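# Put blue spool on empty post, restore frame

## Task

Set the blue spool upright and centred on a post that has nothing on it, and return the frame to its rests. Both must stay that way with no robot supporting them. Finally, every gripper must have released and the arms must be moved away.

## Robot and tools

Robots: three identical i2rt Big YAM arms named arm1, arm2 and arm3. Each has six revolute joints, a two-finger gripper and a wrist camera that sits on top of the hand, facing the fingertips when joints 1 and 6 are at 0 and the hand is level and forward. Reach is about 1.0 m from the joint1 axis. Two fixed room cameras, cam_high and cam_low, complement the wrist views arm1_cam_wrist, arm2_cam_wrist and arm3_cam_wrist.

Frames: one shared scene frame with its origin on the floor and +z up. "hand" means the point halfway between the fingertips. Its z axis runs along the fingers, and its y axis is the direction the fingers open and close. Robot foot poses are never printed. Commands are not given in this frame: they are joint angles only.

execute_actions(actions, cameras): actions is a list holding exactly one action or none. An empty list only returns the state and images. One action is an object keyed by robot name ("arm1", "arm2", "arm3"), and each robot's entry holds a single key "joints". Inside it, each named joint gets an absolute target, not an offset:
- joint1_rad: -2.879 to 2.879 rad. Rotates the arm about its foot; positive is counter-clockwise seen from above, and 0 points the arm the way its foot faces.
- joint2_rad: 0 to 3.141 rad (shoulder). 0 has the upper arm lying roughly level toward the back; increasing it lifts and then brings it forward.
- joint3_rad: 0 to 3.019 rad (elbow). 0 is fully folded; larger values open it.
- joint4_rad: -1.692 to 1.57 rad. Hand pitch; positive tilts the fingers up.
- joint5_rad: -1.57 to 1.57 rad. Sideways hand swing; positive goes to the arm's right.
- joint6_rad: -2.094 to 2.094 rad. Hand roll; positive is clockwise when viewed from behind the hand.
- gripper_m: 0 to 0.093 m, the gap between the fingertips. Each pad can squeeze roughly 50 to 62 N, or less on some grippers.
Tolerances counted as arrived are ±0.045, 0.14, 0.09, 0.055, 0.03 and 0.035 rad for joints 1 to 6, and ±0.003 m for the gripper. All motions in one action begin together but may finish at different moments. Joints move at unequal speeds, so the hand can sweep along an unexpected curve. An action lasts at most 15 s. A joint or arm you omit may keep driving toward its earlier target. An unknown key or an out-of-range number rejects the whole call, and nothing moves. cameras is a list of camera names, or "all"; leaving it out or passing null also gives all, and [] gives none. The "pictures" line names the returned images in order.

wait(seconds): 0 to 10 s with no new command. Returns the same as an empty action.

zoom_image(camera, region): gives an enlarged crop of that camera's most recent full image. region is [x0, y0, x1, y1] in image pixels, with the top-left at (0, 0), and may be at most 504 by 504.

read_manual(section): returns only the URDF licence texts ("licences"). It moves nothing.

finished_scene(scene): pass the current scene's integer number. It closes the scene for good once the last command has been held, and reports success. The result of a state call names the current scene and task.

Reading results: joint_positions lists current values. joint_status tells how each commanded motion of the last accepted action ended:
- "off_target": stopped short and may still be pressing.
- "contact_stop": the joint abandoned its target and now holds where it stopped.
- "time_out": the joint did not finish in time and also holds its stopping point, unless it keeps a target (at most 0.375, 0.375, 0.113, 0.225, 0.075, 0.3 rad away for joints 1 to 6) and keeps pushing. It then appears under on_its_own and may resume if the way clears. To relieve the push, command the reported position.
- "joint command not followed" (often with a "cause:" line): a self- and inter-arm clearance check blocked that arm's joint targets, and those joints show "not_followed". The gripper part still runs. Blocked targets may be retried on later actions until you send passable ones.
on_its_own covers things not commanded in this call; "held at" is the held target, not the actual position. A loaded joint that is holding may sag. Tiny target changes may produce no motion.

Heat: a MOTOR HOT line appears from 85 °C. At 100 °C an OVER-TEMPERATURE FAULT makes that arm and its gripper go limp and drop until they cool. Its unfinished keys show "limit_stop_at_motor_heat"; resend those targets afterwards. Long holding and sustained pushing cause heating.

Cautions: the arms do not stop on contact and can push very hard. A hard squeeze between two robots fails the run, and a hard collision may too. No line reports robot-to-robot contact. The clearance check ignores fingers, gripper housings and wrist cameras and can react late. Contact made by an object, held or not, does not count. Arms act independently. Never let items leave the work area or fall to the floor. Avoid drops, slips, slams and forceful shoving. Loose objects may occasionally get nudged by something outside your control, so confirm with the cameras before finishing.

Each tool is called after ">>>" as a command line: name --argument value for each argument, lists and objects as JSON in quotes; but a table of rows of numbers goes row by row, as --pt "numbers of a row", without its own name.

## Session

I'll start by looking at the current state of the scene.

>>> execute_actions --actions '[]'

Scene clock: 0.00 s.
Motor temperatures (°C, as the motors report them): arm1=[25 26 28 27 27 27] | arm2=[25 25 27 25 26 27] | arm3=[26 24 28 27 27 25]
arm1.joint_positions: joint1_rad=-0.209 joint2_rad=+0.549 joint3_rad=+1.413 joint4_rad=-1.199 joint5_rad=+0.108 joint6_rad=+0.055 gripper_m=+0.095
arm1.joint_status: not commanded
arm1.hand: x=+1.2379 y=+0.0731 z=+1.4322 quat_wxyz=(-0.101, +0.804, -0.155, -0.565) (m; scene frame)
arm2.joint_positions: joint1_rad=+0.428 joint2_rad=+0.634 joint3_rad=+1.457 joint4_rad=-1.287 joint5_rad=-0.043 joint6_rad=-0.226 gripper_m=+0.094
arm2.joint_status: not commanded
arm2.hand: x=-0.5215 y=+1.1358 z=+1.3887 quat_wxyz=(-0.489, -0.139, -0.839, +0.195) (m; scene frame)
arm3.joint_positions: joint1_rad=-0.019 joint2_rad=+0.447 joint3_rad=+1.331 joint4_rad=-1.269 joint5_rad=+0.187 joint6_rad=-0.475 gripper_m=+0.094
arm3.joint_status: not commanded
arm3.hand: x=-0.6123 y=-1.1100 z=+1.3691 quat_wxyz=(-0.551, +0.544, -0.626, -0.088) (m; scene frame)
pictures: arm1_cam_wrist, arm2_cam_wrist, arm3_cam_wrist, cam_high, cam_low
Images, in order (width x height): arm1_cam_wrist 504x504, arm2_cam_wrist 504x504, arm3_cam_wrist 504x504, cam_high 672x504, cam_low 672x504.

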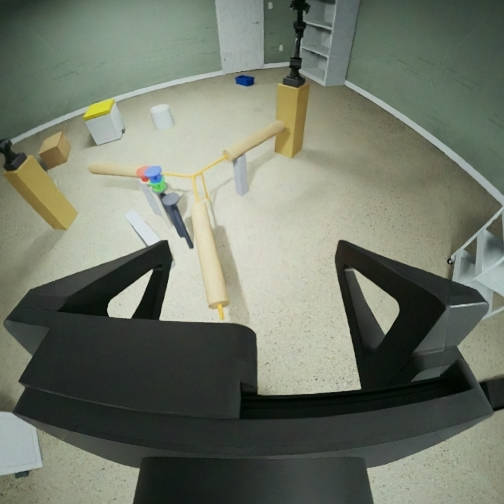

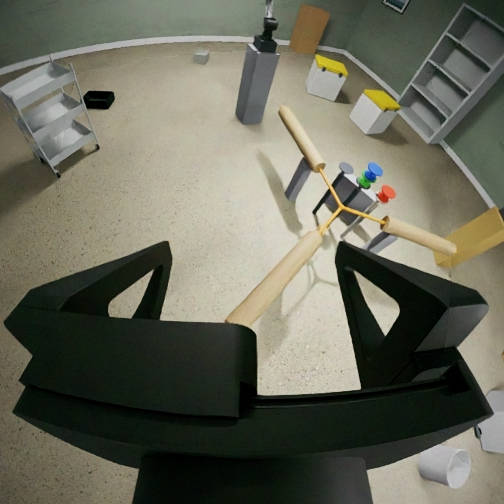

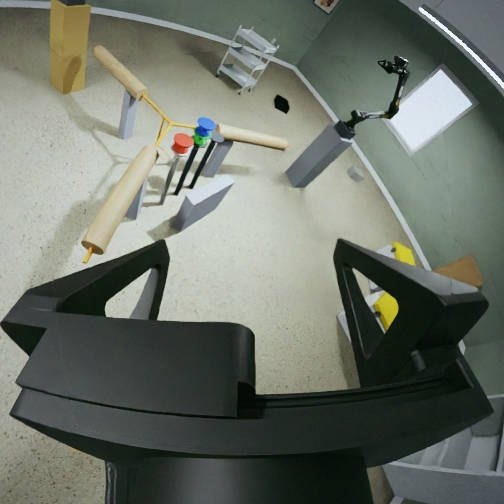

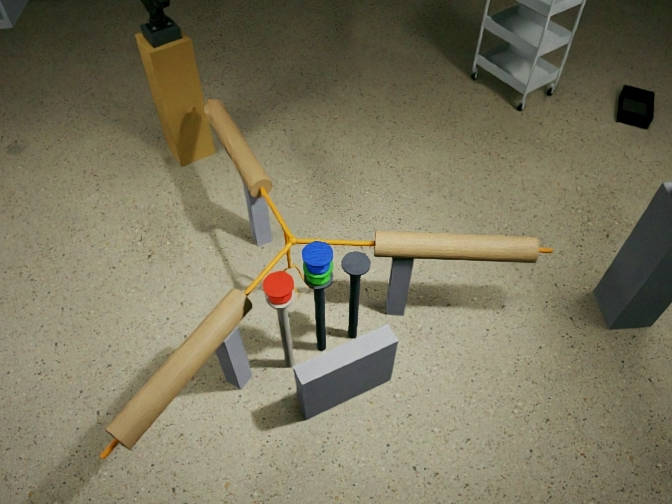

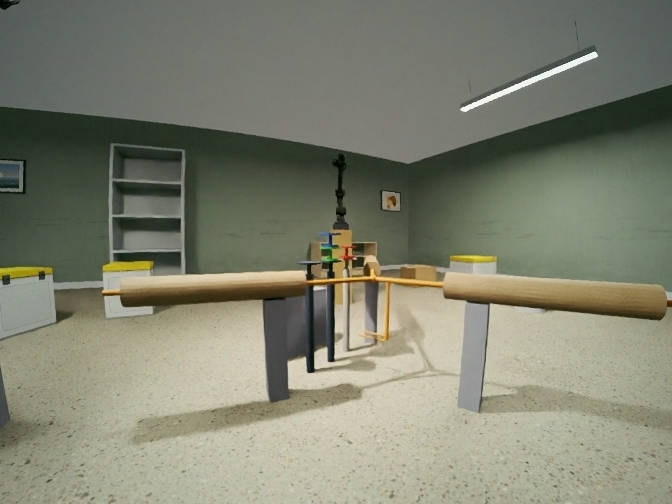

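>>> zoom_image --camera "cam_high" --region '[200, 170, 440, 420]'

>>> zoom_image --camera "cam_low" --region '[250, 200, 500, 420]'

Region (200, 170, 440, 420) of cam_high's 672x504 image, scaled by 2.016, with more detail than that image has; it fills the left 484 columns of this view, and the rest is white.

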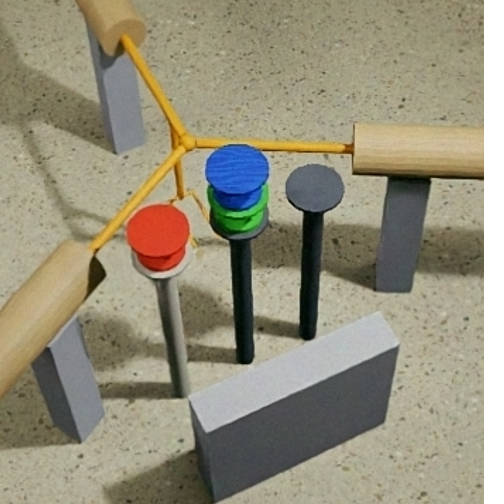

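Region (250, 200, 500, 420) of cam_low's 672x504 image, scaled by 2.016, with more detail than that image has; it fills the top 444 rows of this view, and the rest is white.

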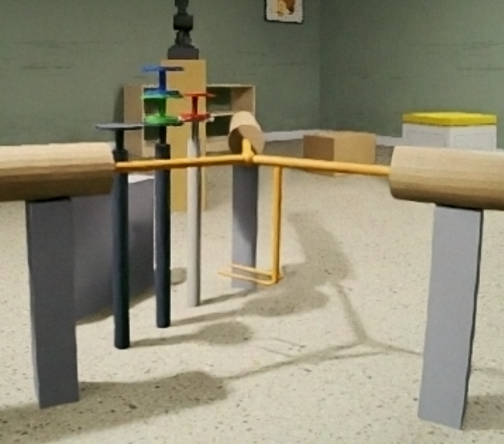

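>>> execute_actions --actions '[{"arm1": {"joints": {"joint1_rad": 0.044, "joint2_rad": 2.191, "joint3_rad": 0.432, "joint4_rad": 0.974, "joint5_rad": 0, "joint6_rad": 0, "gripper_m": 0.09}}, "arm2": {"joints": {"joint1_rad": -0.03, "joint2_rad": 2.191, "joint3_rad": 0.432, "joint4_rad": 0.974, "joint5_rad": 0, "joint6_rad": 0, "gripper_m": 0.09}}, "arm3": {"joints": {"joint1_rad": -0.049, "joint2_rad": 2.191, "joint3_rad": 0.432, "joint4_rad": 0.974, "joint5_rad": 0, "joint6_rad": 0, "gripper_m": 0.09}}}]'

Scene clock: 122.10 s.
Motor temperatures (°C, as the motors report them): arm1=[25 26 36 27 27 27] | arm2=[25 25 34 25 26 27] | arm3=[26 25 34 27 27 25]
arm1.joint_positions: joint1_rad=+0.041 joint2_rad=+2.182 joint3_rad=+0.433 joint4_rad=+0.952 joint5_rad=+0.002 joint6_rad=+0.008 gripper_m=+0.090
arm1.joint_status: all done
arm1.hand: x=+1.0536 y=+0.0013 z=+0.6826 quat_wxyz=(+0.001, +0.929, -0.005, -0.370) (m; scene frame)
arm2.joint_positions: joint1_rad=-0.034 joint2_rad=+2.187 joint3_rad=+0.430 joint4_rad=+0.957 joint5_rad=-0.002 joint6_rad=-0.009 gripper_m=+0.090
arm2.joint_status: all done
arm2.hand: x=-0.5276 y=+0.9105 z=+0.6592 quat_wxyz=(-0.325, -0.458, -0.805, +0.193) (m; scene frame)
arm3.joint_positions: joint1_rad=-0.039 joint2_rad=+2.184 joint3_rad=+0.436 joint4_rad=+0.956 joint5_rad=+0.002 joint6_rad=-0.011 gripper_m=+0.090
arm3.joint_status: all done
arm3.hand: x=-0.5277 y=-0.9084 z=+0.6578 quat_wxyz=(-0.327, +0.472, -0.797, -0.185) (m; scene frame)
pictures: arm1_cam_wrist, arm2_cam_wrist, arm3_cam_wrist, cam_high, cam_low
Images, in order (width x height): arm1_cam_wrist 504x504, arm2_cam_wrist 504x504, arm3_cam_wrist 504x504, cam_high 672x504, cam_low 672x504.

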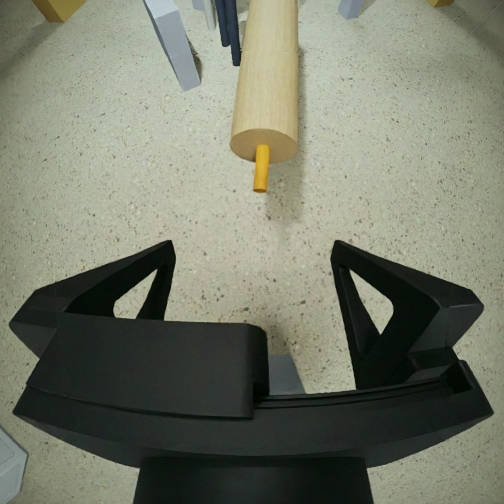

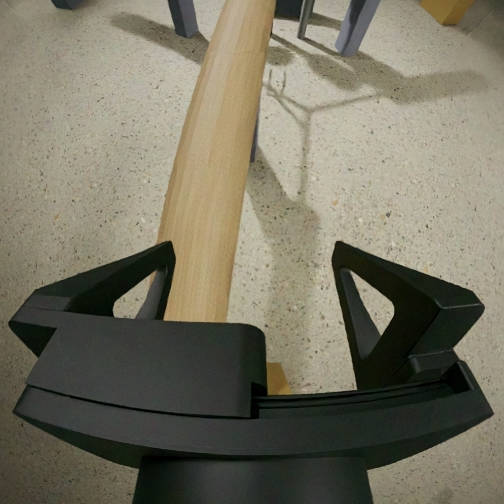

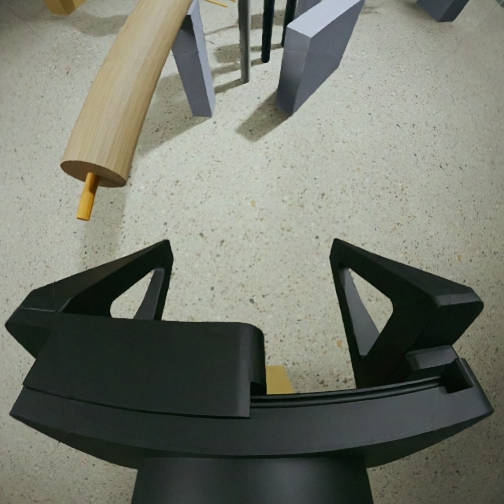

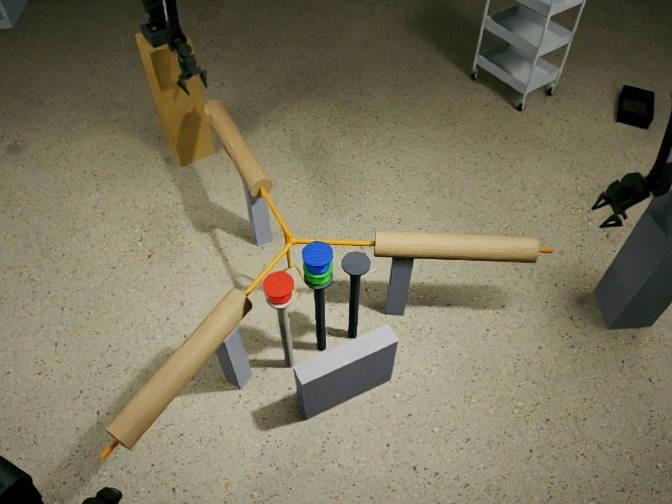

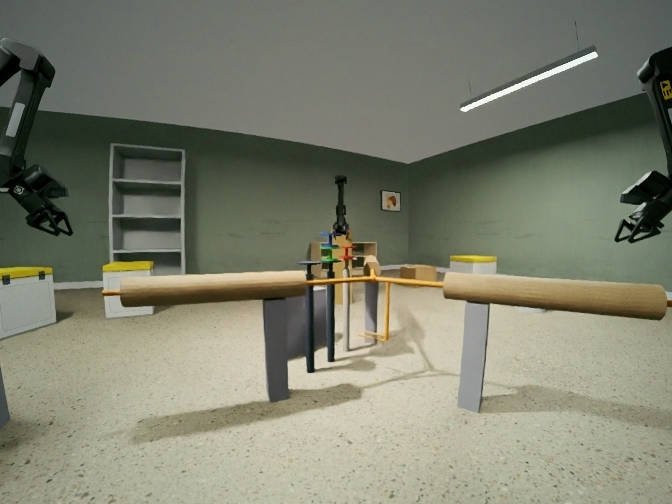

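>>> execute_actions --actions '[{"arm1": {"joints": {"joint1_rad": 0.012, "joint2_rad": 2.401, "joint3_rad": 1.407, "joint4_rad": -0.561, "joint5_rad": 0, "joint6_rad": 0.107}}, "arm2": {"joints": {"joint1_rad": 0.436, "joint2_rad": 2.124, "joint3_rad": 0.488, "joint4_rad": 0.065, "joint5_rad": 0, "joint6_rad": 0.603}}, "arm3": {"joints": {"joint1_rad": 0.531, "joint2_rad": 2.434, "joint3_rad": 1.58, "joint4_rad": -0.717, "joint5_rad": 0, "joint6_rad": 0.718}}}]'

Scene clock: 243.97 s.
Motor temperatures (°C, as the motors report them): arm1=[25 29 31 27 27 27] | arm2=[25 27 29 25 26 27] | arm3=[26 27 30 27 27 25]
arm1.joint_positions: joint1_rad=+0.016 joint2_rad=+2.403 joint3_rad=+1.382 joint4_rad=-0.547 joint5_rad=+0.001 joint6_rad=+0.099 gripper_m=+0.090
arm1.joint_status: all done
arm1.hand: x=+0.9069 y=+0.0149 z=+0.5939 quat_wxyz=(+0.000, +0.998, -0.063, +0.008) (m; scene frame)
arm2.joint_positions: joint1_rad=+0.436 joint2_rad=+2.117 joint3_rad=+0.490 joint4_rad=+0.074 joint5_rad=-0.001 joint6_rad=+0.593 gripper_m=+0.090
arm2.joint_status: all done
arm2.hand: x=-0.5087 y=+1.1120 z=+0.6006 quat_wxyz=(-0.010, -0.553, -0.833, +0.004) (m; scene frame)
arm3.joint_positions: joint1_rad=+0.539 joint2_rad=+2.424 joint3_rad=+1.553 joint4_rad=-0.706 joint5_rad=+0.000 joint6_rad=+0.706 gripper_m=+0.090
arm3.joint_status: all done
arm3.hand: x=-0.7638 y=-0.6626 z=+0.5958 quat_wxyz=(+0.004, +0.449, -0.894, +0.007) (m; scene frame)
pictures: arm1_cam_wrist, arm2_cam_wrist, arm3_cam_wrist, cam_high, cam_low
Images, in order (width x height): arm1_cam_wrist 504x504, arm2_cam_wrist 504x504, arm3_cam_wrist 504x504, cam_high 672x504, cam_low 672x504.

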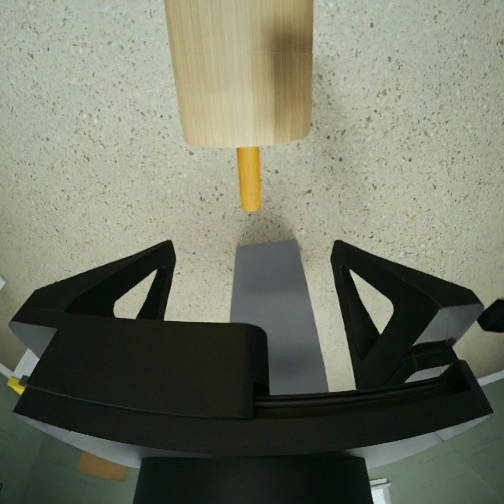

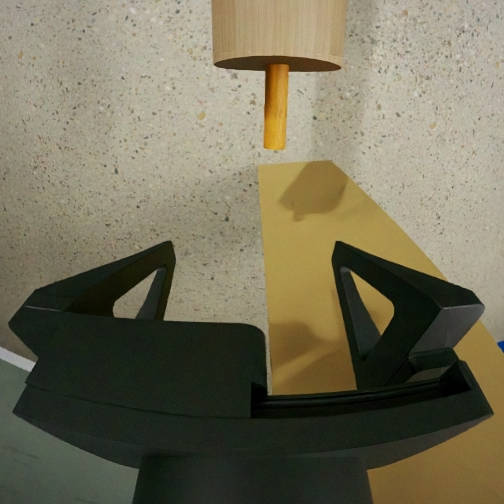

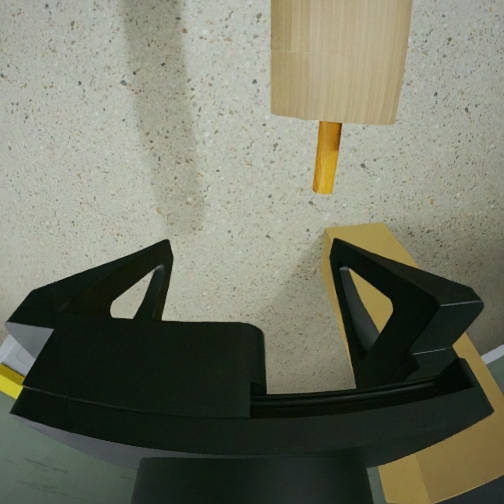

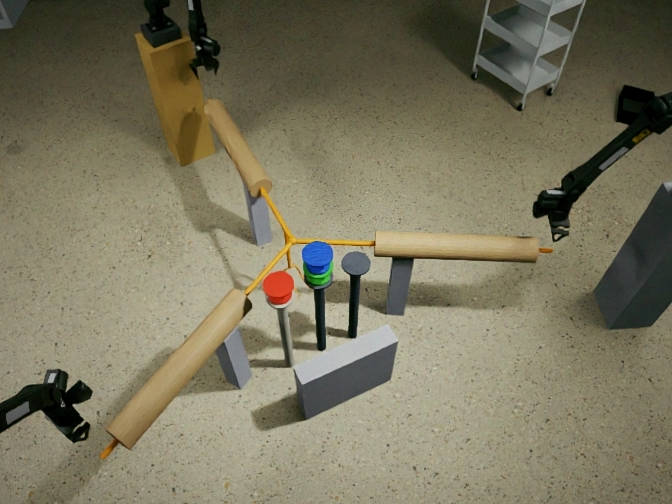

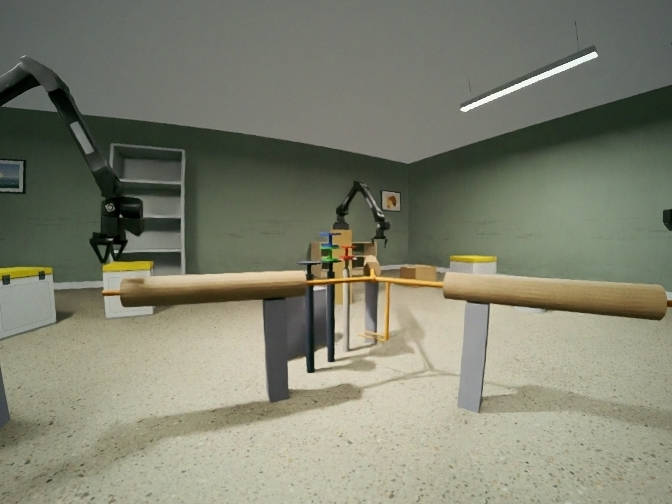

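>>> execute_actions --actions '[{"arm1": {"joints": {"joint1_rad": 0.010, "joint2_rad": 2.585, "joint3_rad": 1.534, "joint4_rad": -0.49, "joint5_rad": 0, "joint6_rad": 0.084}}, "arm2": {"joints": {"joint1_rad": 0.271, "joint2_rad": 2.405, "joint3_rad": 0.738, "joint4_rad": 0.078, "joint5_rad": 0, "joint6_rad": 0.41}}, "arm3": {"joints": {"joint1_rad": 0.421, "joint2_rad": 2.576, "joint3_rad": 1.603, "joint4_rad": -0.583, "joint5_rad": 0, "joint6_rad": 0.595}}}]'

Scene clock: 301.77 s.
Motor temperatures (°C, as the motors report them): arm1=[25 34 34 27 27 27] | arm2=[25 27 29 25 26 27] | arm3=[26 32 34 27 27 25]
arm1.joint_positions: joint1_rad=+0.016 joint2_rad=+2.585 joint3_rad=+1.524 joint4_rad=-0.497 joint5_rad=+0.001 joint6_rad=+0.092 gripper_m=+0.090
arm1.joint_status: all done
arm1.hand: x=+0.8869 y=+0.0153 z=+0.5235 quat_wxyz=(+0.000, +0.998, -0.059, +0.002) (m; scene frame)
arm2.joint_positions: joint1_rad=+0.265 joint2_rad=+2.403 joint3_rad=+0.737 joint4_rad=+0.075 joint5_rad=-0.001 joint6_rad=+0.420 gripper_m=+0.090
arm2.joint_status: all done
arm2.hand: x=-0.5020 y=+1.0443 z=+0.5187 quat_wxyz=(+0.009, -0.552, -0.834, +0.003) (m; scene frame)
arm3.joint_positions: joint1_rad=+0.415 joint2_rad=+2.580 joint3_rad=+1.590 joint4_rad=-0.594 joint5_rad=+0.000 joint6_rad=+0.607 gripper_m=+0.090
arm3.joint_status: all done
arm3.hand: x=-0.6901 y=-0.6748 z=+0.5149 quat_wxyz=(+0.005, +0.437, -0.899, +0.010) (m; scene frame)
pictures: arm1_cam_wrist, arm2_cam_wrist, arm3_cam_wrist, cam_high, cam_low
Images, in order (width x height): arm1_cam_wrist 504x504, arm2_cam_wrist 504x504, arm3_cam_wrist 504x504, cam_high 672x504, cam_low 672x504.

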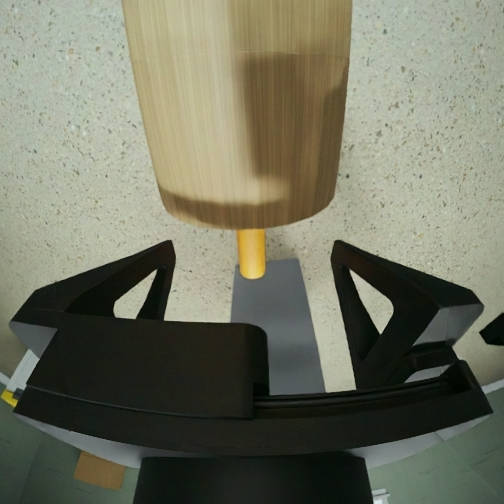

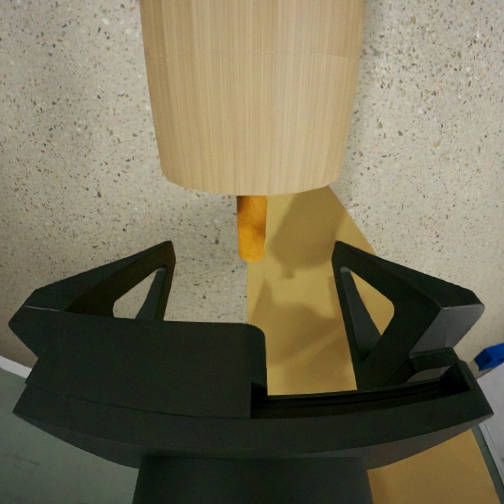

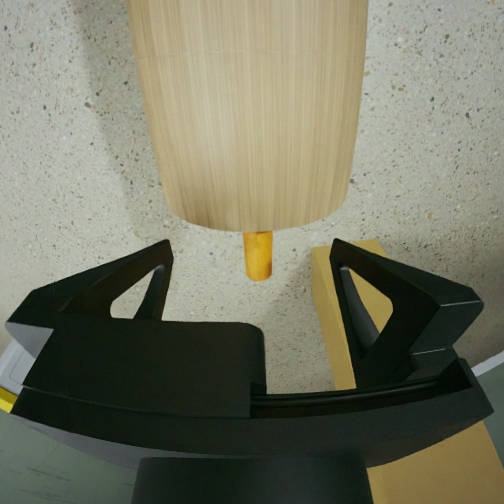

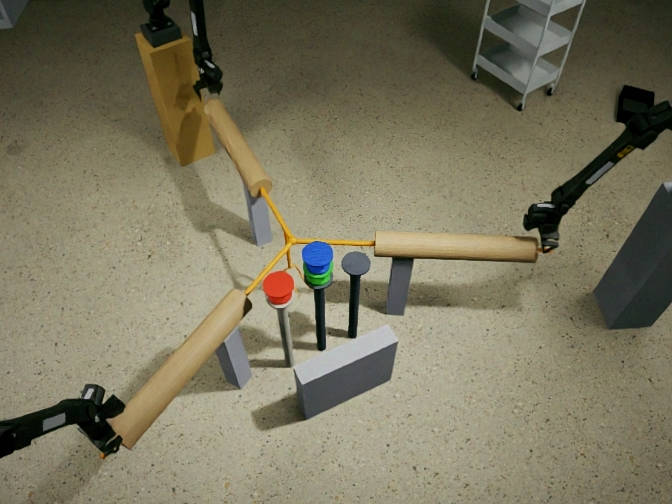

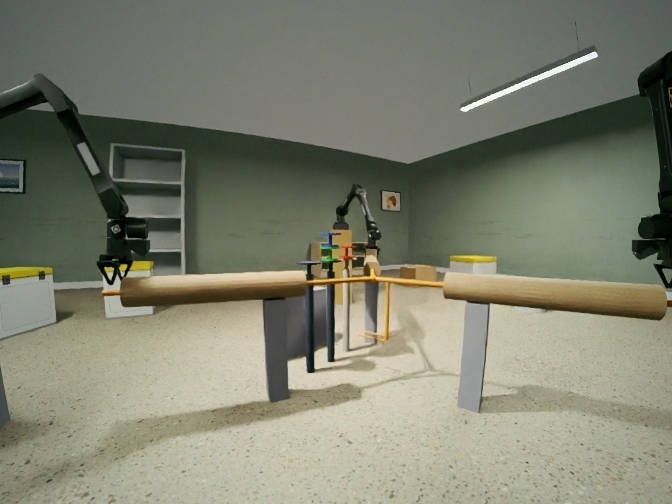

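>>> zoom_image --camera "cam_low" --region '[60, 210, 200, 330]'

>>> zoom_image --camera "cam_high" --region '[480, 180, 620, 290]'

>>> zoom_image --camera "cam_high" --region '[40, 370, 180, 480]'

Region (60, 210, 200, 330) of cam_low's 672x504 image, scaled by 3.600, with more detail than that image has; it fills the top 432 rows of this view, and the rest is white.

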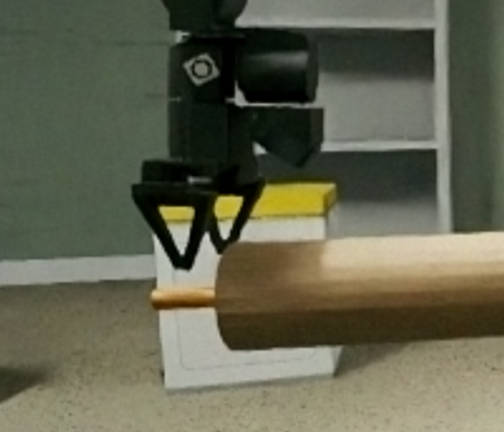

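Region (480, 180, 620, 290) of cam_high's 672x504 image, scaled by 3.600, with more detail than that image has; it fills the top 396 rows of this view, and the rest is white.

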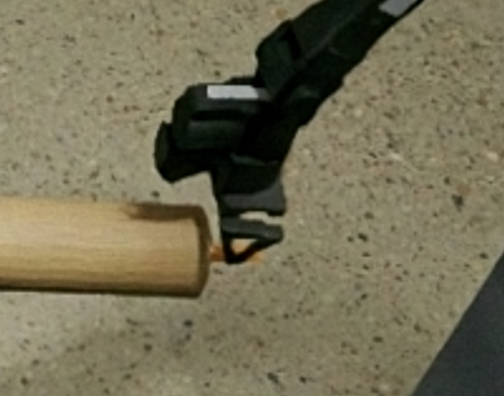

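Region (40, 370, 180, 480) of cam_high's 672x504 image, scaled by 3.600, with more detail than that image has; it fills the top 396 rows of this view, and the rest is white.

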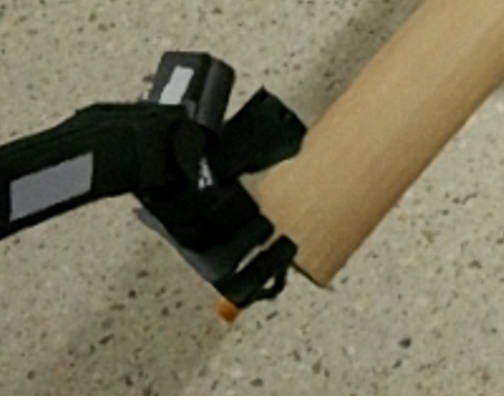

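>>> execute_actions --actions '[{"arm1": {"joints": {"joint1_rad": 0.018, "joint2_rad": 2.706, "joint3_rad": 1.578, "joint4_rad": -0.407, "joint5_rad": 0, "joint6_rad": 0.035}}, "arm2": {"joints": {"joint1_rad": 0.255, "joint2_rad": 2.571, "joint3_rad": 0.828, "joint4_rad": 0.178, "joint5_rad": 0, "joint6_rad": 0.41}}, "arm3": {"joints": {"joint1_rad": 0.415, "joint2_rad": 2.672, "joint3_rad": 1.619, "joint4_rad": -0.484, "joint5_rad": 0, "joint6_rad": 0.547}}}]'

Scene clock: 349.67 s.
Motor temperatures (°C, as the motors report them): arm1=[25 36 34 27 27 27] | arm2=[25 28 29 25 26 27] | arm3=[26 35 33 27 27 25]
arm1.joint_positions: joint1_rad=+0.018 joint2_rad=+2.622 joint3_rad=+1.555 joint4_rad=-0.438 joint5_rad=-0.005 joint6_rad=+0.053 gripper_m=+0.090
arm1.joint_status: all done
arm1.hand: x=+0.8711 y=+0.0140 z=+0.5094 quat_wxyz=(+0.004, +0.999, -0.039, -0.024) (m; scene frame)
arm2.joint_positions: joint1_rad=+0.264 joint2_rad=+2.576 joint3_rad=+0.826 joint4_rad=+0.168 joint5_rad=+0.000 joint6_rad=+0.420 gripper_m=+0.090
arm2.joint_status: all done
arm2.hand: x=-0.5024 y=+1.0435 z=+0.4639 quat_wxyz=(+0.005, -0.552, -0.834, +0.004) (m; scene frame)
arm3.joint_positions: joint1_rad=+0.415 joint2_rad=+2.667 joint3_rad=+1.599 joint4_rad=-0.495 joint5_rad=+0.000 joint6_rad=+0.558 gripper_m=+0.090
arm3.joint_status: all done
arm3.hand: x=-0.6906 y=-0.6840 z=+0.4686 quat_wxyz=(+0.000, +0.459, -0.889, +0.000) (m; scene frame)
pictures: arm1_cam_wrist, arm2_cam_wrist, arm3_cam_wrist, cam_high, cam_low
Images, in order (width x height): arm1_cam_wrist 504x504, arm2_cam_wrist 504x504, arm3_cam_wrist 504x504, cam_high 672x504, cam_low 672x504.

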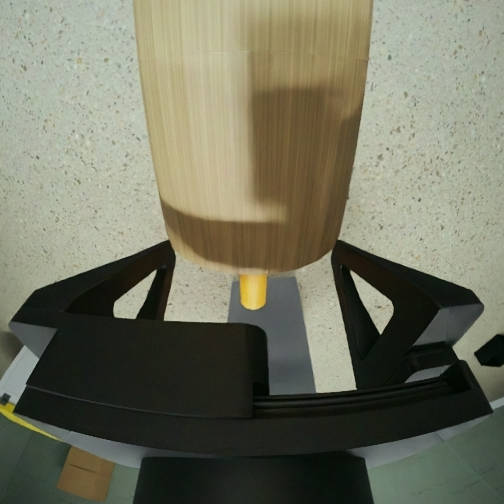

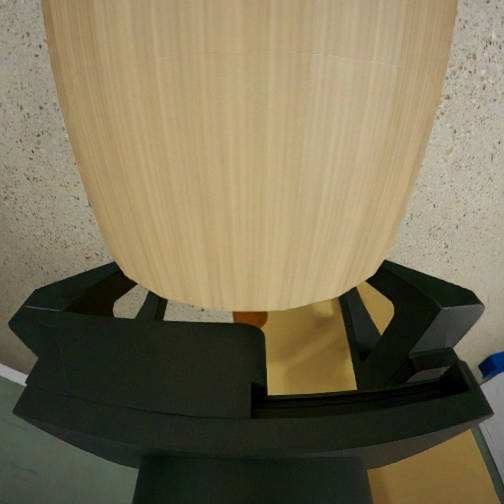

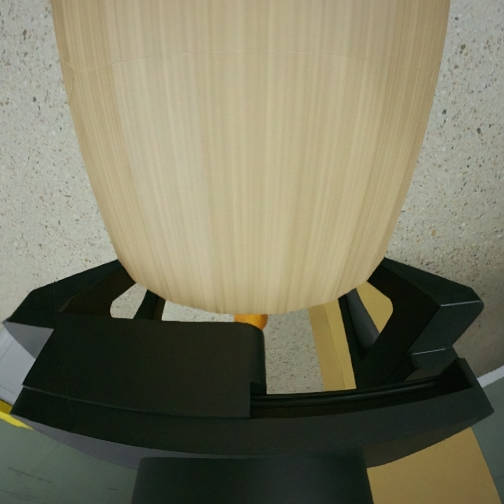

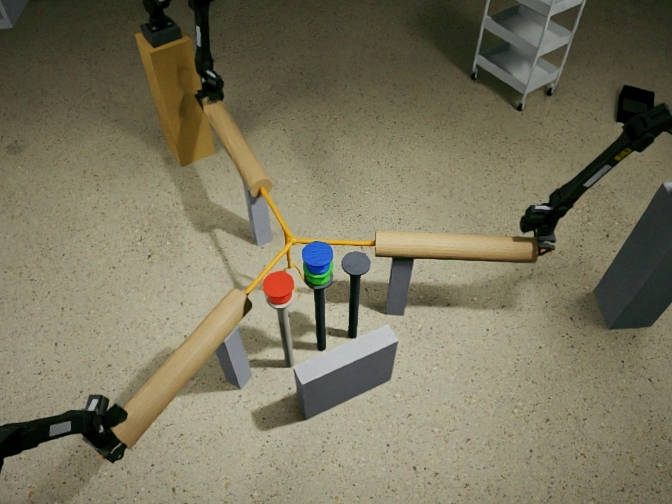

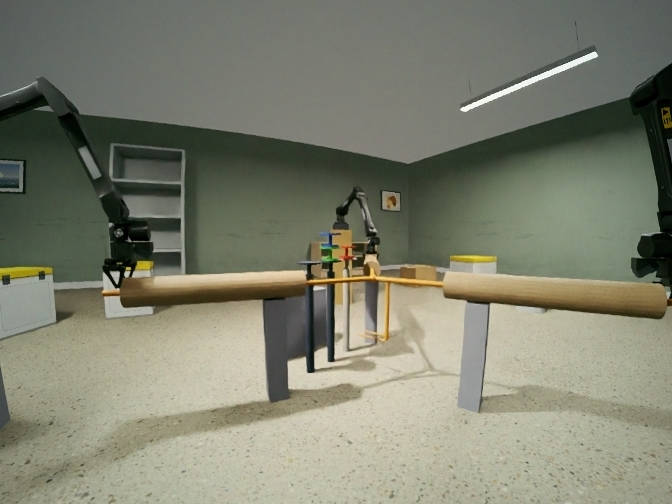

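>>> execute_actions --actions '[{"arm1": {"joints": {"joint2_rad": 2.59, "joint3_rad": 1.49, "joint4_rad": -0.5}}}]' --cameras '["arm1_cam_wrist", "cam_low"]'

Scene clock: 355.13 s.
Motor temperatures (°C, as the motors report them): arm1=[25 36 34 27 27 27] | arm2=[25 28 29 25 26 27] | arm3=[26 35 33 27 27 25]
arm1.joint_positions: joint1_rad=+0.018 joint2_rad=+2.605 joint3_rad=+1.487 joint4_rad=-0.490 joint5_rad=-0.002 joint6_rad=+0.043 gripper_m=+0.090
arm1.joint_status: all done
arm1.hand: x=+0.9154 y=+0.0133 z=+0.5073 quat_wxyz=(+0.002, +0.999, -0.034, +0.027) (m; scene frame)
arm2.joint_positions: joint1_rad=+0.264 joint2_rad=+2.576 joint3_rad=+0.826 joint4_rad=+0.168 joint5_rad=+0.000 joint6_rad=+0.420 gripper_m=+0.090
arm2.joint_status: not commanded
arm2.hand: x=-0.5024 y=+1.0435 z=+0.4639 quat_wxyz=(+0.005, -0.552, -0.834, +0.004) (m; scene frame)
arm3.joint_positions: joint1_rad=+0.415 joint2_rad=+2.667 joint3_rad=+1.599 joint4_rad=-0.495 joint5_rad=+0.000 joint6_rad=+0.558 gripper_m=+0.090
arm3.joint_status: not commanded
arm3.hand: x=-0.6906 y=-0.6840 z=+0.4686 quat_wxyz=(+0.000, +0.459, -0.889, +0.000) (m; scene frame)
pictures: arm1_cam_wrist, cam_low
Images, in order (width x height): arm1_cam_wrist 504x504, cam_low 672x504.

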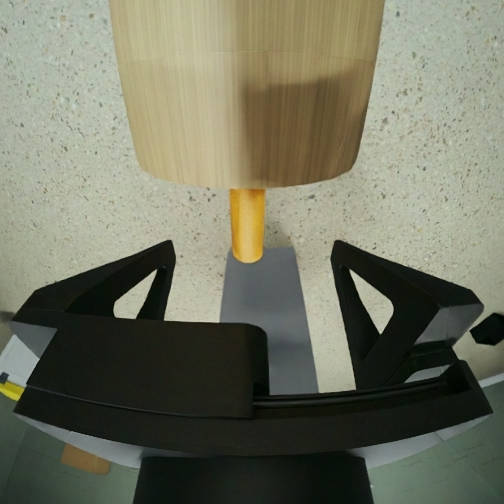

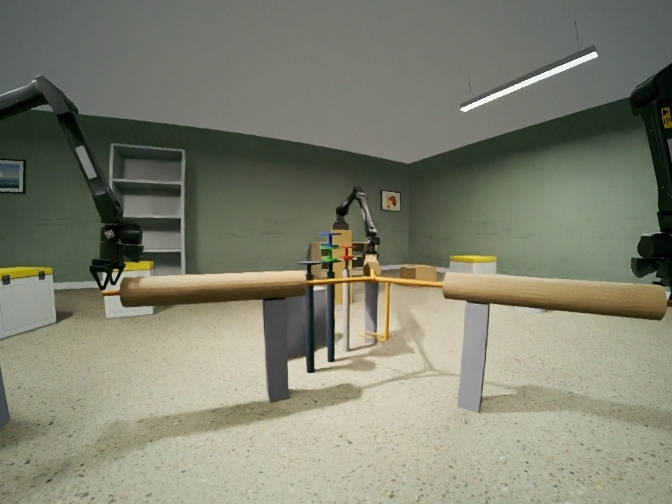

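>>> execute_actions --actions '[{"arm1": {"joints": {"joint2_rad": 2.706}}}]' --cameras '[]'

>>> execute_actions --actions '[{"arm1": {"joints": {"joint2_rad": 2.706, "joint3_rad": 1.578, "joint4_rad": -0.407}}}]'

Scene clock: 362.83 s.
Motor temperatures (°C, as the motors report them): arm1=[25 36 33 27 27 27] | arm2=[25 28 29 25 26 27] | arm3=[26 35 33 27 27 25]
arm1.joint_positions: joint1_rad=+0.018 joint2_rad=+2.692 joint3_rad=+1.488 joint4_rad=-0.489 joint5_rad=-0.002 joint6_rad=+0.042 gripper_m=+0.090
arm1.joint_status: all done
arm1.hand: x=+0.9570 y=+0.0121 z=+0.4647 quat_wxyz=(+0.002, +0.997, -0.034, +0.070) (m; scene frame)
arm2.joint_positions: joint1_rad=+0.264 joint2_rad=+2.576 joint3_rad=+0.826 joint4_rad=+0.168 joint5_rad=+0.000 joint6_rad=+0.420 gripper_m=+0.090
arm2.joint_status: not commanded
arm2.hand: x=-0.5024 y=+1.0435 z=+0.4639 quat_wxyz=(+0.005, -0.552, -0.834, +0.004) (m; scene frame)
arm3.joint_positions: joint1_rad=+0.415 joint2_rad=+2.667 joint3_rad=+1.599 joint4_rad=-0.495 joint5_rad=+0.000 joint6_rad=+0.558 gripper_m=+0.090
arm3.joint_status: not commanded
arm3.hand: x=-0.6906 y=-0.6840 z=+0.4686 quat_wxyz=(+0.000, +0.459, -0.889, +0.000) (m; scene frame)
pictures: none
No camera images: the call's "cameras" was empty. Leave "cameras" out to get every camera's image.

Scene clock: 363.77 s.
Motor temperatures (°C, as the motors report them): arm1=[25 36 33 27 27 27] | arm2=[25 28 29 25 26 27] | arm3=[26 35 33 27 27 25]
arm1.joint_positions: joint1_rad=+0.018 joint2_rad=+2.695 joint3_rad=+1.568 joint4_rad=-0.417 joint5_rad=-0.002 joint6_rad=+0.042 gripper_m=+0.090
arm1.joint_status: all done
arm1.hand: x=+0.8929 y=+0.0138 z=+0.4721 quat_wxyz=(+0.002, +0.999, -0.034, -0.005) (m; scene frame)
arm2.joint_positions: joint1_rad=+0.264 joint2_rad=+2.576 joint3_rad=+0.826 joint4_rad=+0.168 joint5_rad=+0.000 joint6_rad=+0.420 gripper_m=+0.090
arm2.joint_status: not commanded
arm2.hand: x=-0.5024 y=+1.0435 z=+0.4639 quat_wxyz=(+0.005, -0.552, -0.834, +0.004) (m; scene frame)
arm3.joint_positions: joint1_rad=+0.415 joint2_rad=+2.667 joint3_rad=+1.599 joint4_rad=-0.495 joint5_rad=+0.000 joint6_rad=+0.558 gripper_m=+0.090
arm3.joint_status: not commanded
arm3.hand: x=-0.6906 y=-0.6840 z=+0.4686 quat_wxyz=(+0.000, +0.459, -0.889, +0.000) (m; scene frame)
pictures: arm1_cam_wrist, arm2_cam_wrist, arm3_cam_wrist, cam_high, cam_low
Images, in order (width x height): arm1_cam_wrist 504x504, arm2_cam_wrist 504x504, arm3_cam_wrist 504x504, cam_high 672x504, cam_low 672x504.

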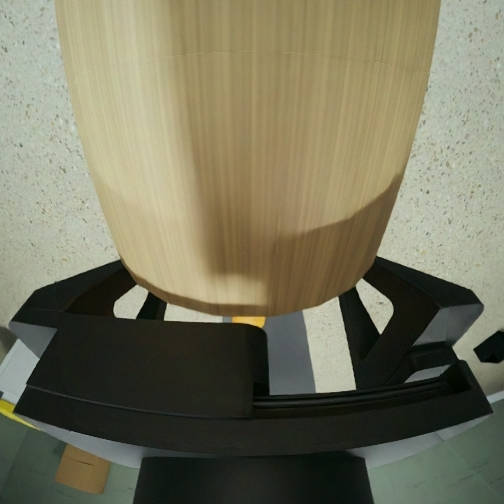

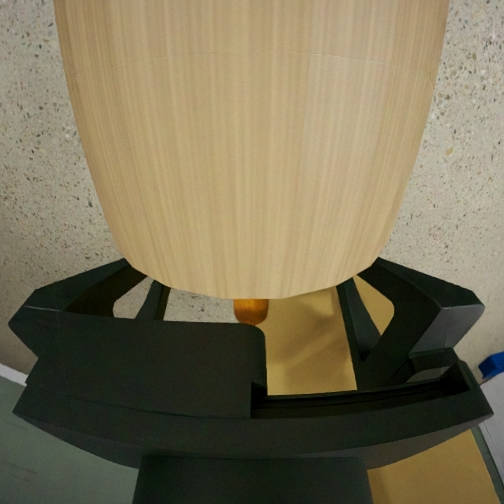

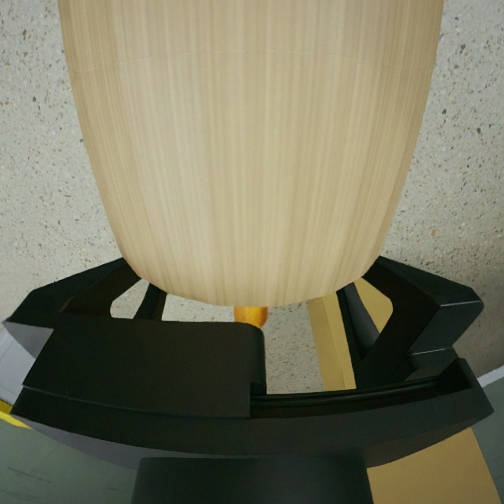

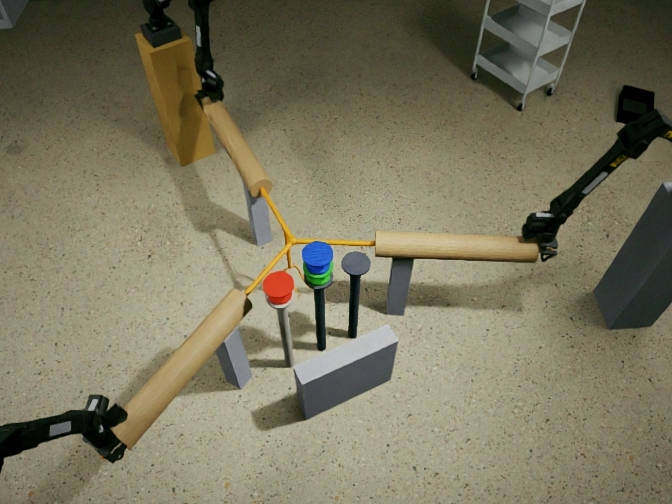

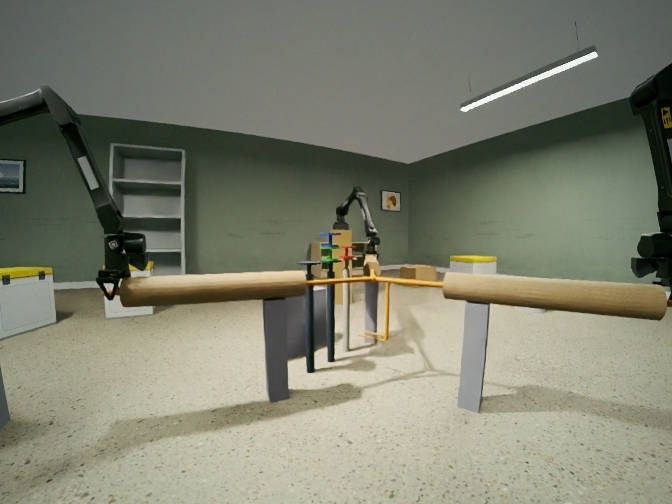

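>>> execute_actions --actions '[{"arm1": {"joints": {"joint2_rad": 2.722}}}]' --cameras '["cam_low"]'

>>> zoom_image --camera "cam_low" --region '[60, 210, 200, 330]'

Scene clock: 370.10 s.
Motor temperatures (°C, as the motors report them): arm1=[25 37 33 27 27 27] | arm2=[25 28 29 25 26 27] | arm3=[26 35 33 27 27 25]
arm1.joint_positions: joint1_rad=+0.018 joint2_rad=+2.695 joint3_rad=+1.568 joint4_rad=-0.417 joint5_rad=-0.002 joint6_rad=+0.042 gripper_m=+0.090
arm1.joint_status: all done
arm1.hand: x=+0.8929 y=+0.0138 z=+0.4721 quat_wxyz=(+0.002, +0.999, -0.034, -0.005) (m; scene frame)
arm2.joint_positions: joint1_rad=+0.264 joint2_rad=+2.576 joint3_rad=+0.826 joint4_rad=+0.168 joint5_rad=+0.000 joint6_rad=+0.420 gripper_m=+0.090
arm2.joint_status: not commanded
arm2.hand: x=-0.5024 y=+1.0435 z=+0.4639 quat_wxyz=(+0.005, -0.552, -0.834, +0.004) (m; scene frame)
arm3.joint_positions: joint1_rad=+0.415 joint2_rad=+2.667 joint3_rad=+1.599 joint4_rad=-0.495 joint5_rad=+0.000 joint6_rad=+0.558 gripper_m=+0.090
arm3.joint_status: not commanded
arm3.hand: x=-0.6906 y=-0.6840 z=+0.4686 quat_wxyz=(+0.000, +0.459, -0.889, +0.000) (m; scene frame)
pictures: cam_low
Images, in order (width x height): cam_low 672x504.

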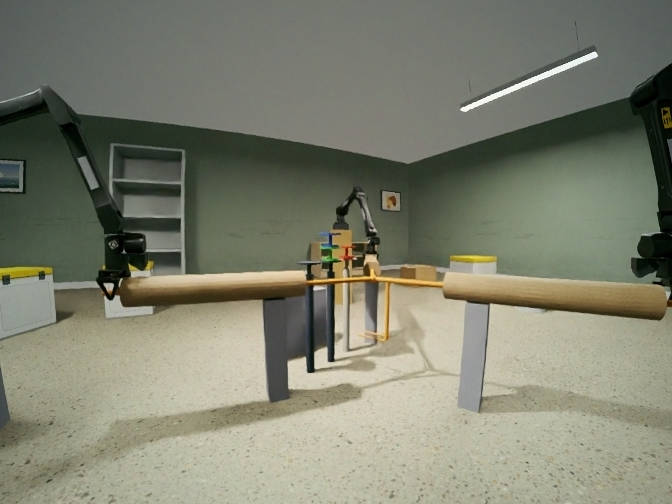

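Region (60, 210, 200, 330) of cam_low's 672x504 image, scaled by 3.600, with more detail than that image has; it fills the top 432 rows of this view, and the rest is white.

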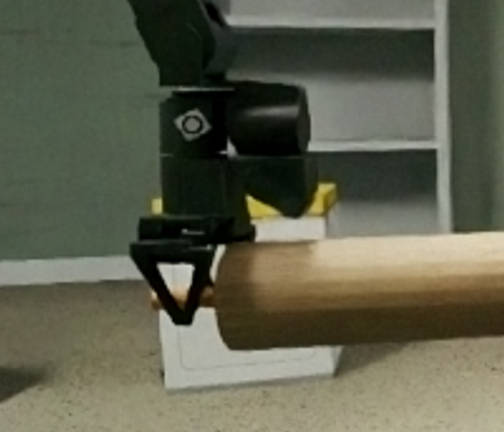

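>>> execute_actions --actions '[{"arm1": {"joints": {"joint2_rad": 2.712, "joint3_rad": 1.553}}}]' --cameras '[]'

Scene clock: 376.20 s.
Motor temperatures (°C, as the motors report them): arm1=[25 37 33 27 27 27] | arm2=[25 28 29 25 26 27] | arm3=[26 35 33 27 27 25]
arm1.joint_positions: joint1_rad=+0.018 joint2_rad=+2.695 joint3_rad=+1.559 joint4_rad=-0.417 joint5_rad=-0.002 joint6_rad=+0.042 gripper_m=+0.090
arm1.joint_status: all done
arm1.hand: x=+0.8983 y=+0.0136 z=+0.4707 quat_wxyz=(+0.002, +0.999, -0.034, -0.001) (m; scene frame)
arm2.joint_positions: joint1_rad=+0.264 joint2_rad=+2.576 joint3_rad=+0.826 joint4_rad=+0.168 joint5_rad=+0.000 joint6_rad=+0.420 gripper_m=+0.090
arm2.joint_status: not commanded
arm2.hand: x=-0.5024 y=+1.0435 z=+0.4639 quat_wxyz=(+0.005, -0.552, -0.834, +0.004) (m; scene frame)
arm3.joint_positions: joint1_rad=+0.415 joint2_rad=+2.667 joint3_rad=+1.599 joint4_rad=-0.495 joint5_rad=+0.000 joint6_rad=+0.558 gripper_m=+0.090
arm3.joint_status: not commanded
arm3.hand: x=-0.6906 y=-0.6840 z=+0.4686 quat_wxyz=(+0.000, +0.459, -0.889, +0.000) (m; scene frame)
pictures: none
No camera images: the call's "cameras" was empty. Leave "cameras" out to get every camera's image.

>>> execute_actions --actions '[{"arm1": {"joints": {"gripper_m": 0.0, "joint2_rad": 2.695}}, "arm2": {"joints": {"gripper_m": 0.0}}, "arm3": {"joints": {"gripper_m": 0.0}}}]' --cameras '["cam_high", "cam_low"]'

Scene clock: 496.93 s.
Motor temperatures (°C, as the motors report them): arm1=[25 40 32 27 27 27] | arm2=[25 29 29 25 26 27] | arm3=[26 38 33 27 27 25]
arm1.joint_positions: joint1_rad=+0.018 joint2_rad=+2.695 joint3_rad=+1.558 joint4_rad=-0.416 joint5_rad=-0.003 joint6_rad=+0.044 gripper_m=+0.019
arm1.joint_status: gripper_m off_target (ended at +0.019, target +0.000); the others done
arm1.hand: x=+0.8986 y=+0.0133 z=+0.4706 quat_wxyz=(+0.003, +0.999, -0.034, -0.001) (m; scene frame)
arm2.joint_positions: joint1_rad=+0.264 joint2_rad=+2.576 joint3_rad=+0.825 joint4_rad=+0.168 joint5_rad=-0.002 joint6_rad=+0.419 gripper_m=+0.019
arm2.joint_status: gripper_m off_target (ended at +0.019, target +0.000)
arm2.hand: x=-0.5023 y=+1.0438 z=+0.4639 quat_wxyz=(+0.005, -0.552, -0.834, +0.003) (m; scene frame)
arm3.joint_positions: joint1_rad=+0.415 joint2_rad=+2.667 joint3_rad=+1.599 joint4_rad=-0.494 joint5_rad=+0.000 joint6_rad=+0.558 gripper_m=+0.019
arm3.joint_status: gripper_m off_target (ended at +0.019, target +0.000)
arm3.hand: x=-0.6906 y=-0.6840 z=+0.4684 quat_wxyz=(+0.000, +0.459, -0.888, +0.000) (m; scene frame)
pictures: cam_high, cam_low
Images, in order (width x height): cam_high 672x504, cam_low 672x504.

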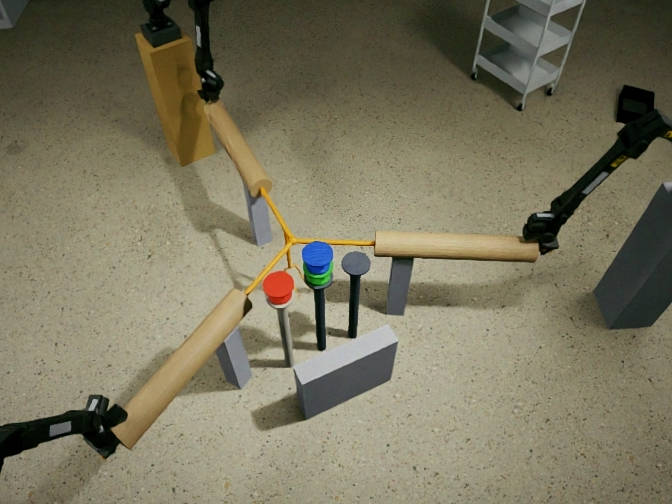

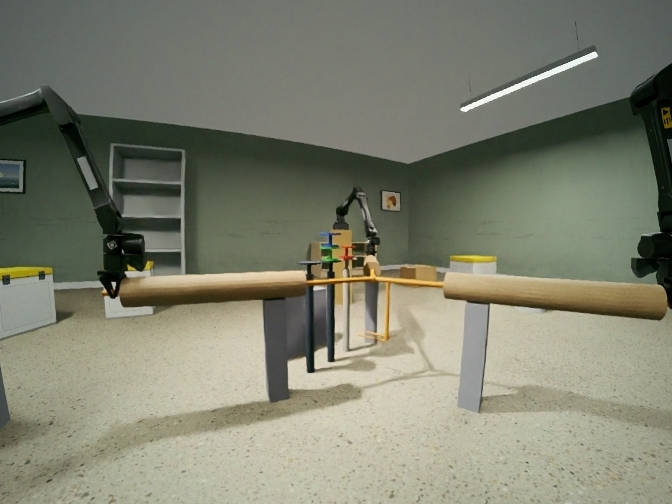

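All three grips hold the 19 mm rods. First small lift.

>>> execute_actions --actions '[{"arm1": {"joints": {"joint2_rad": 2.565, "joint3_rad": 1.49, "joint4_rad": -0.465}}, "arm2": {"joints": {"joint2_rad": 2.41, "joint3_rad": 0.735, "joint4_rad": 0.108}}, "arm3": {"joints": {"joint2_rad": 2.54, "joint3_rad": 1.537, "joint4_rad": -0.545}}}]' --cameras '["cam_low"]'

Scene clock: 501.70 s.
Motor temperatures (°C, as the motors report them): arm1=[25 40 32 27 27 27] | arm2=[25 29 29 25 26 27] | arm3=[26 38 33 27 27 25]
arm1.joint_positions: joint1_rad=+0.016 joint2_rad=+2.595 joint3_rad=+1.492 joint4_rad=-0.446 joint5_rad=+0.000 joint6_rad=+0.043 gripper_m=+0.019
arm1.joint_status: all done
arm1.hand: x=+0.8973 y=+0.0150 z=+0.5129 quat_wxyz=(+0.001, +0.999, -0.035, -0.003) (m; scene frame)
arm2.joint_positions: joint1_rad=+0.259 joint2_rad=+2.425 joint3_rad=+0.736 joint4_rad=+0.110 joint5_rad=-0.002 joint6_rad=+0.413 gripper_m=+0.019
arm2.joint_status: all done
arm2.hand: x=-0.5045 y=+1.0442 z=+0.5125 quat_wxyz=(+0.003, -0.551, -0.834, +0.003) (m; scene frame)
arm3.joint_positions: joint1_rad=+0.416 joint2_rad=+2.559 joint3_rad=+1.535 joint4_rad=-0.538 joint5_rad=+0.001 joint6_rad=+0.557 gripper_m=+0.019
arm3.joint_status: all done
arm3.hand: x=-0.6913 y=-0.6832 z=+0.5155 quat_wxyz=(+0.000, +0.460, -0.888, +0.000) (m; scene frame)
pictures: cam_low
Images, in order (width x height): cam_low 672x504.

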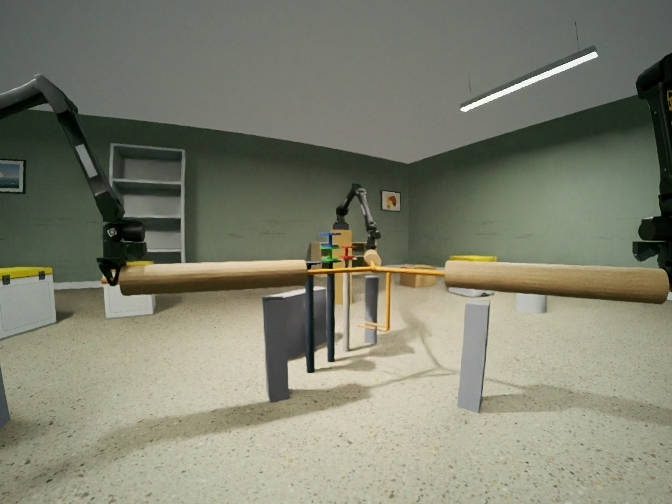

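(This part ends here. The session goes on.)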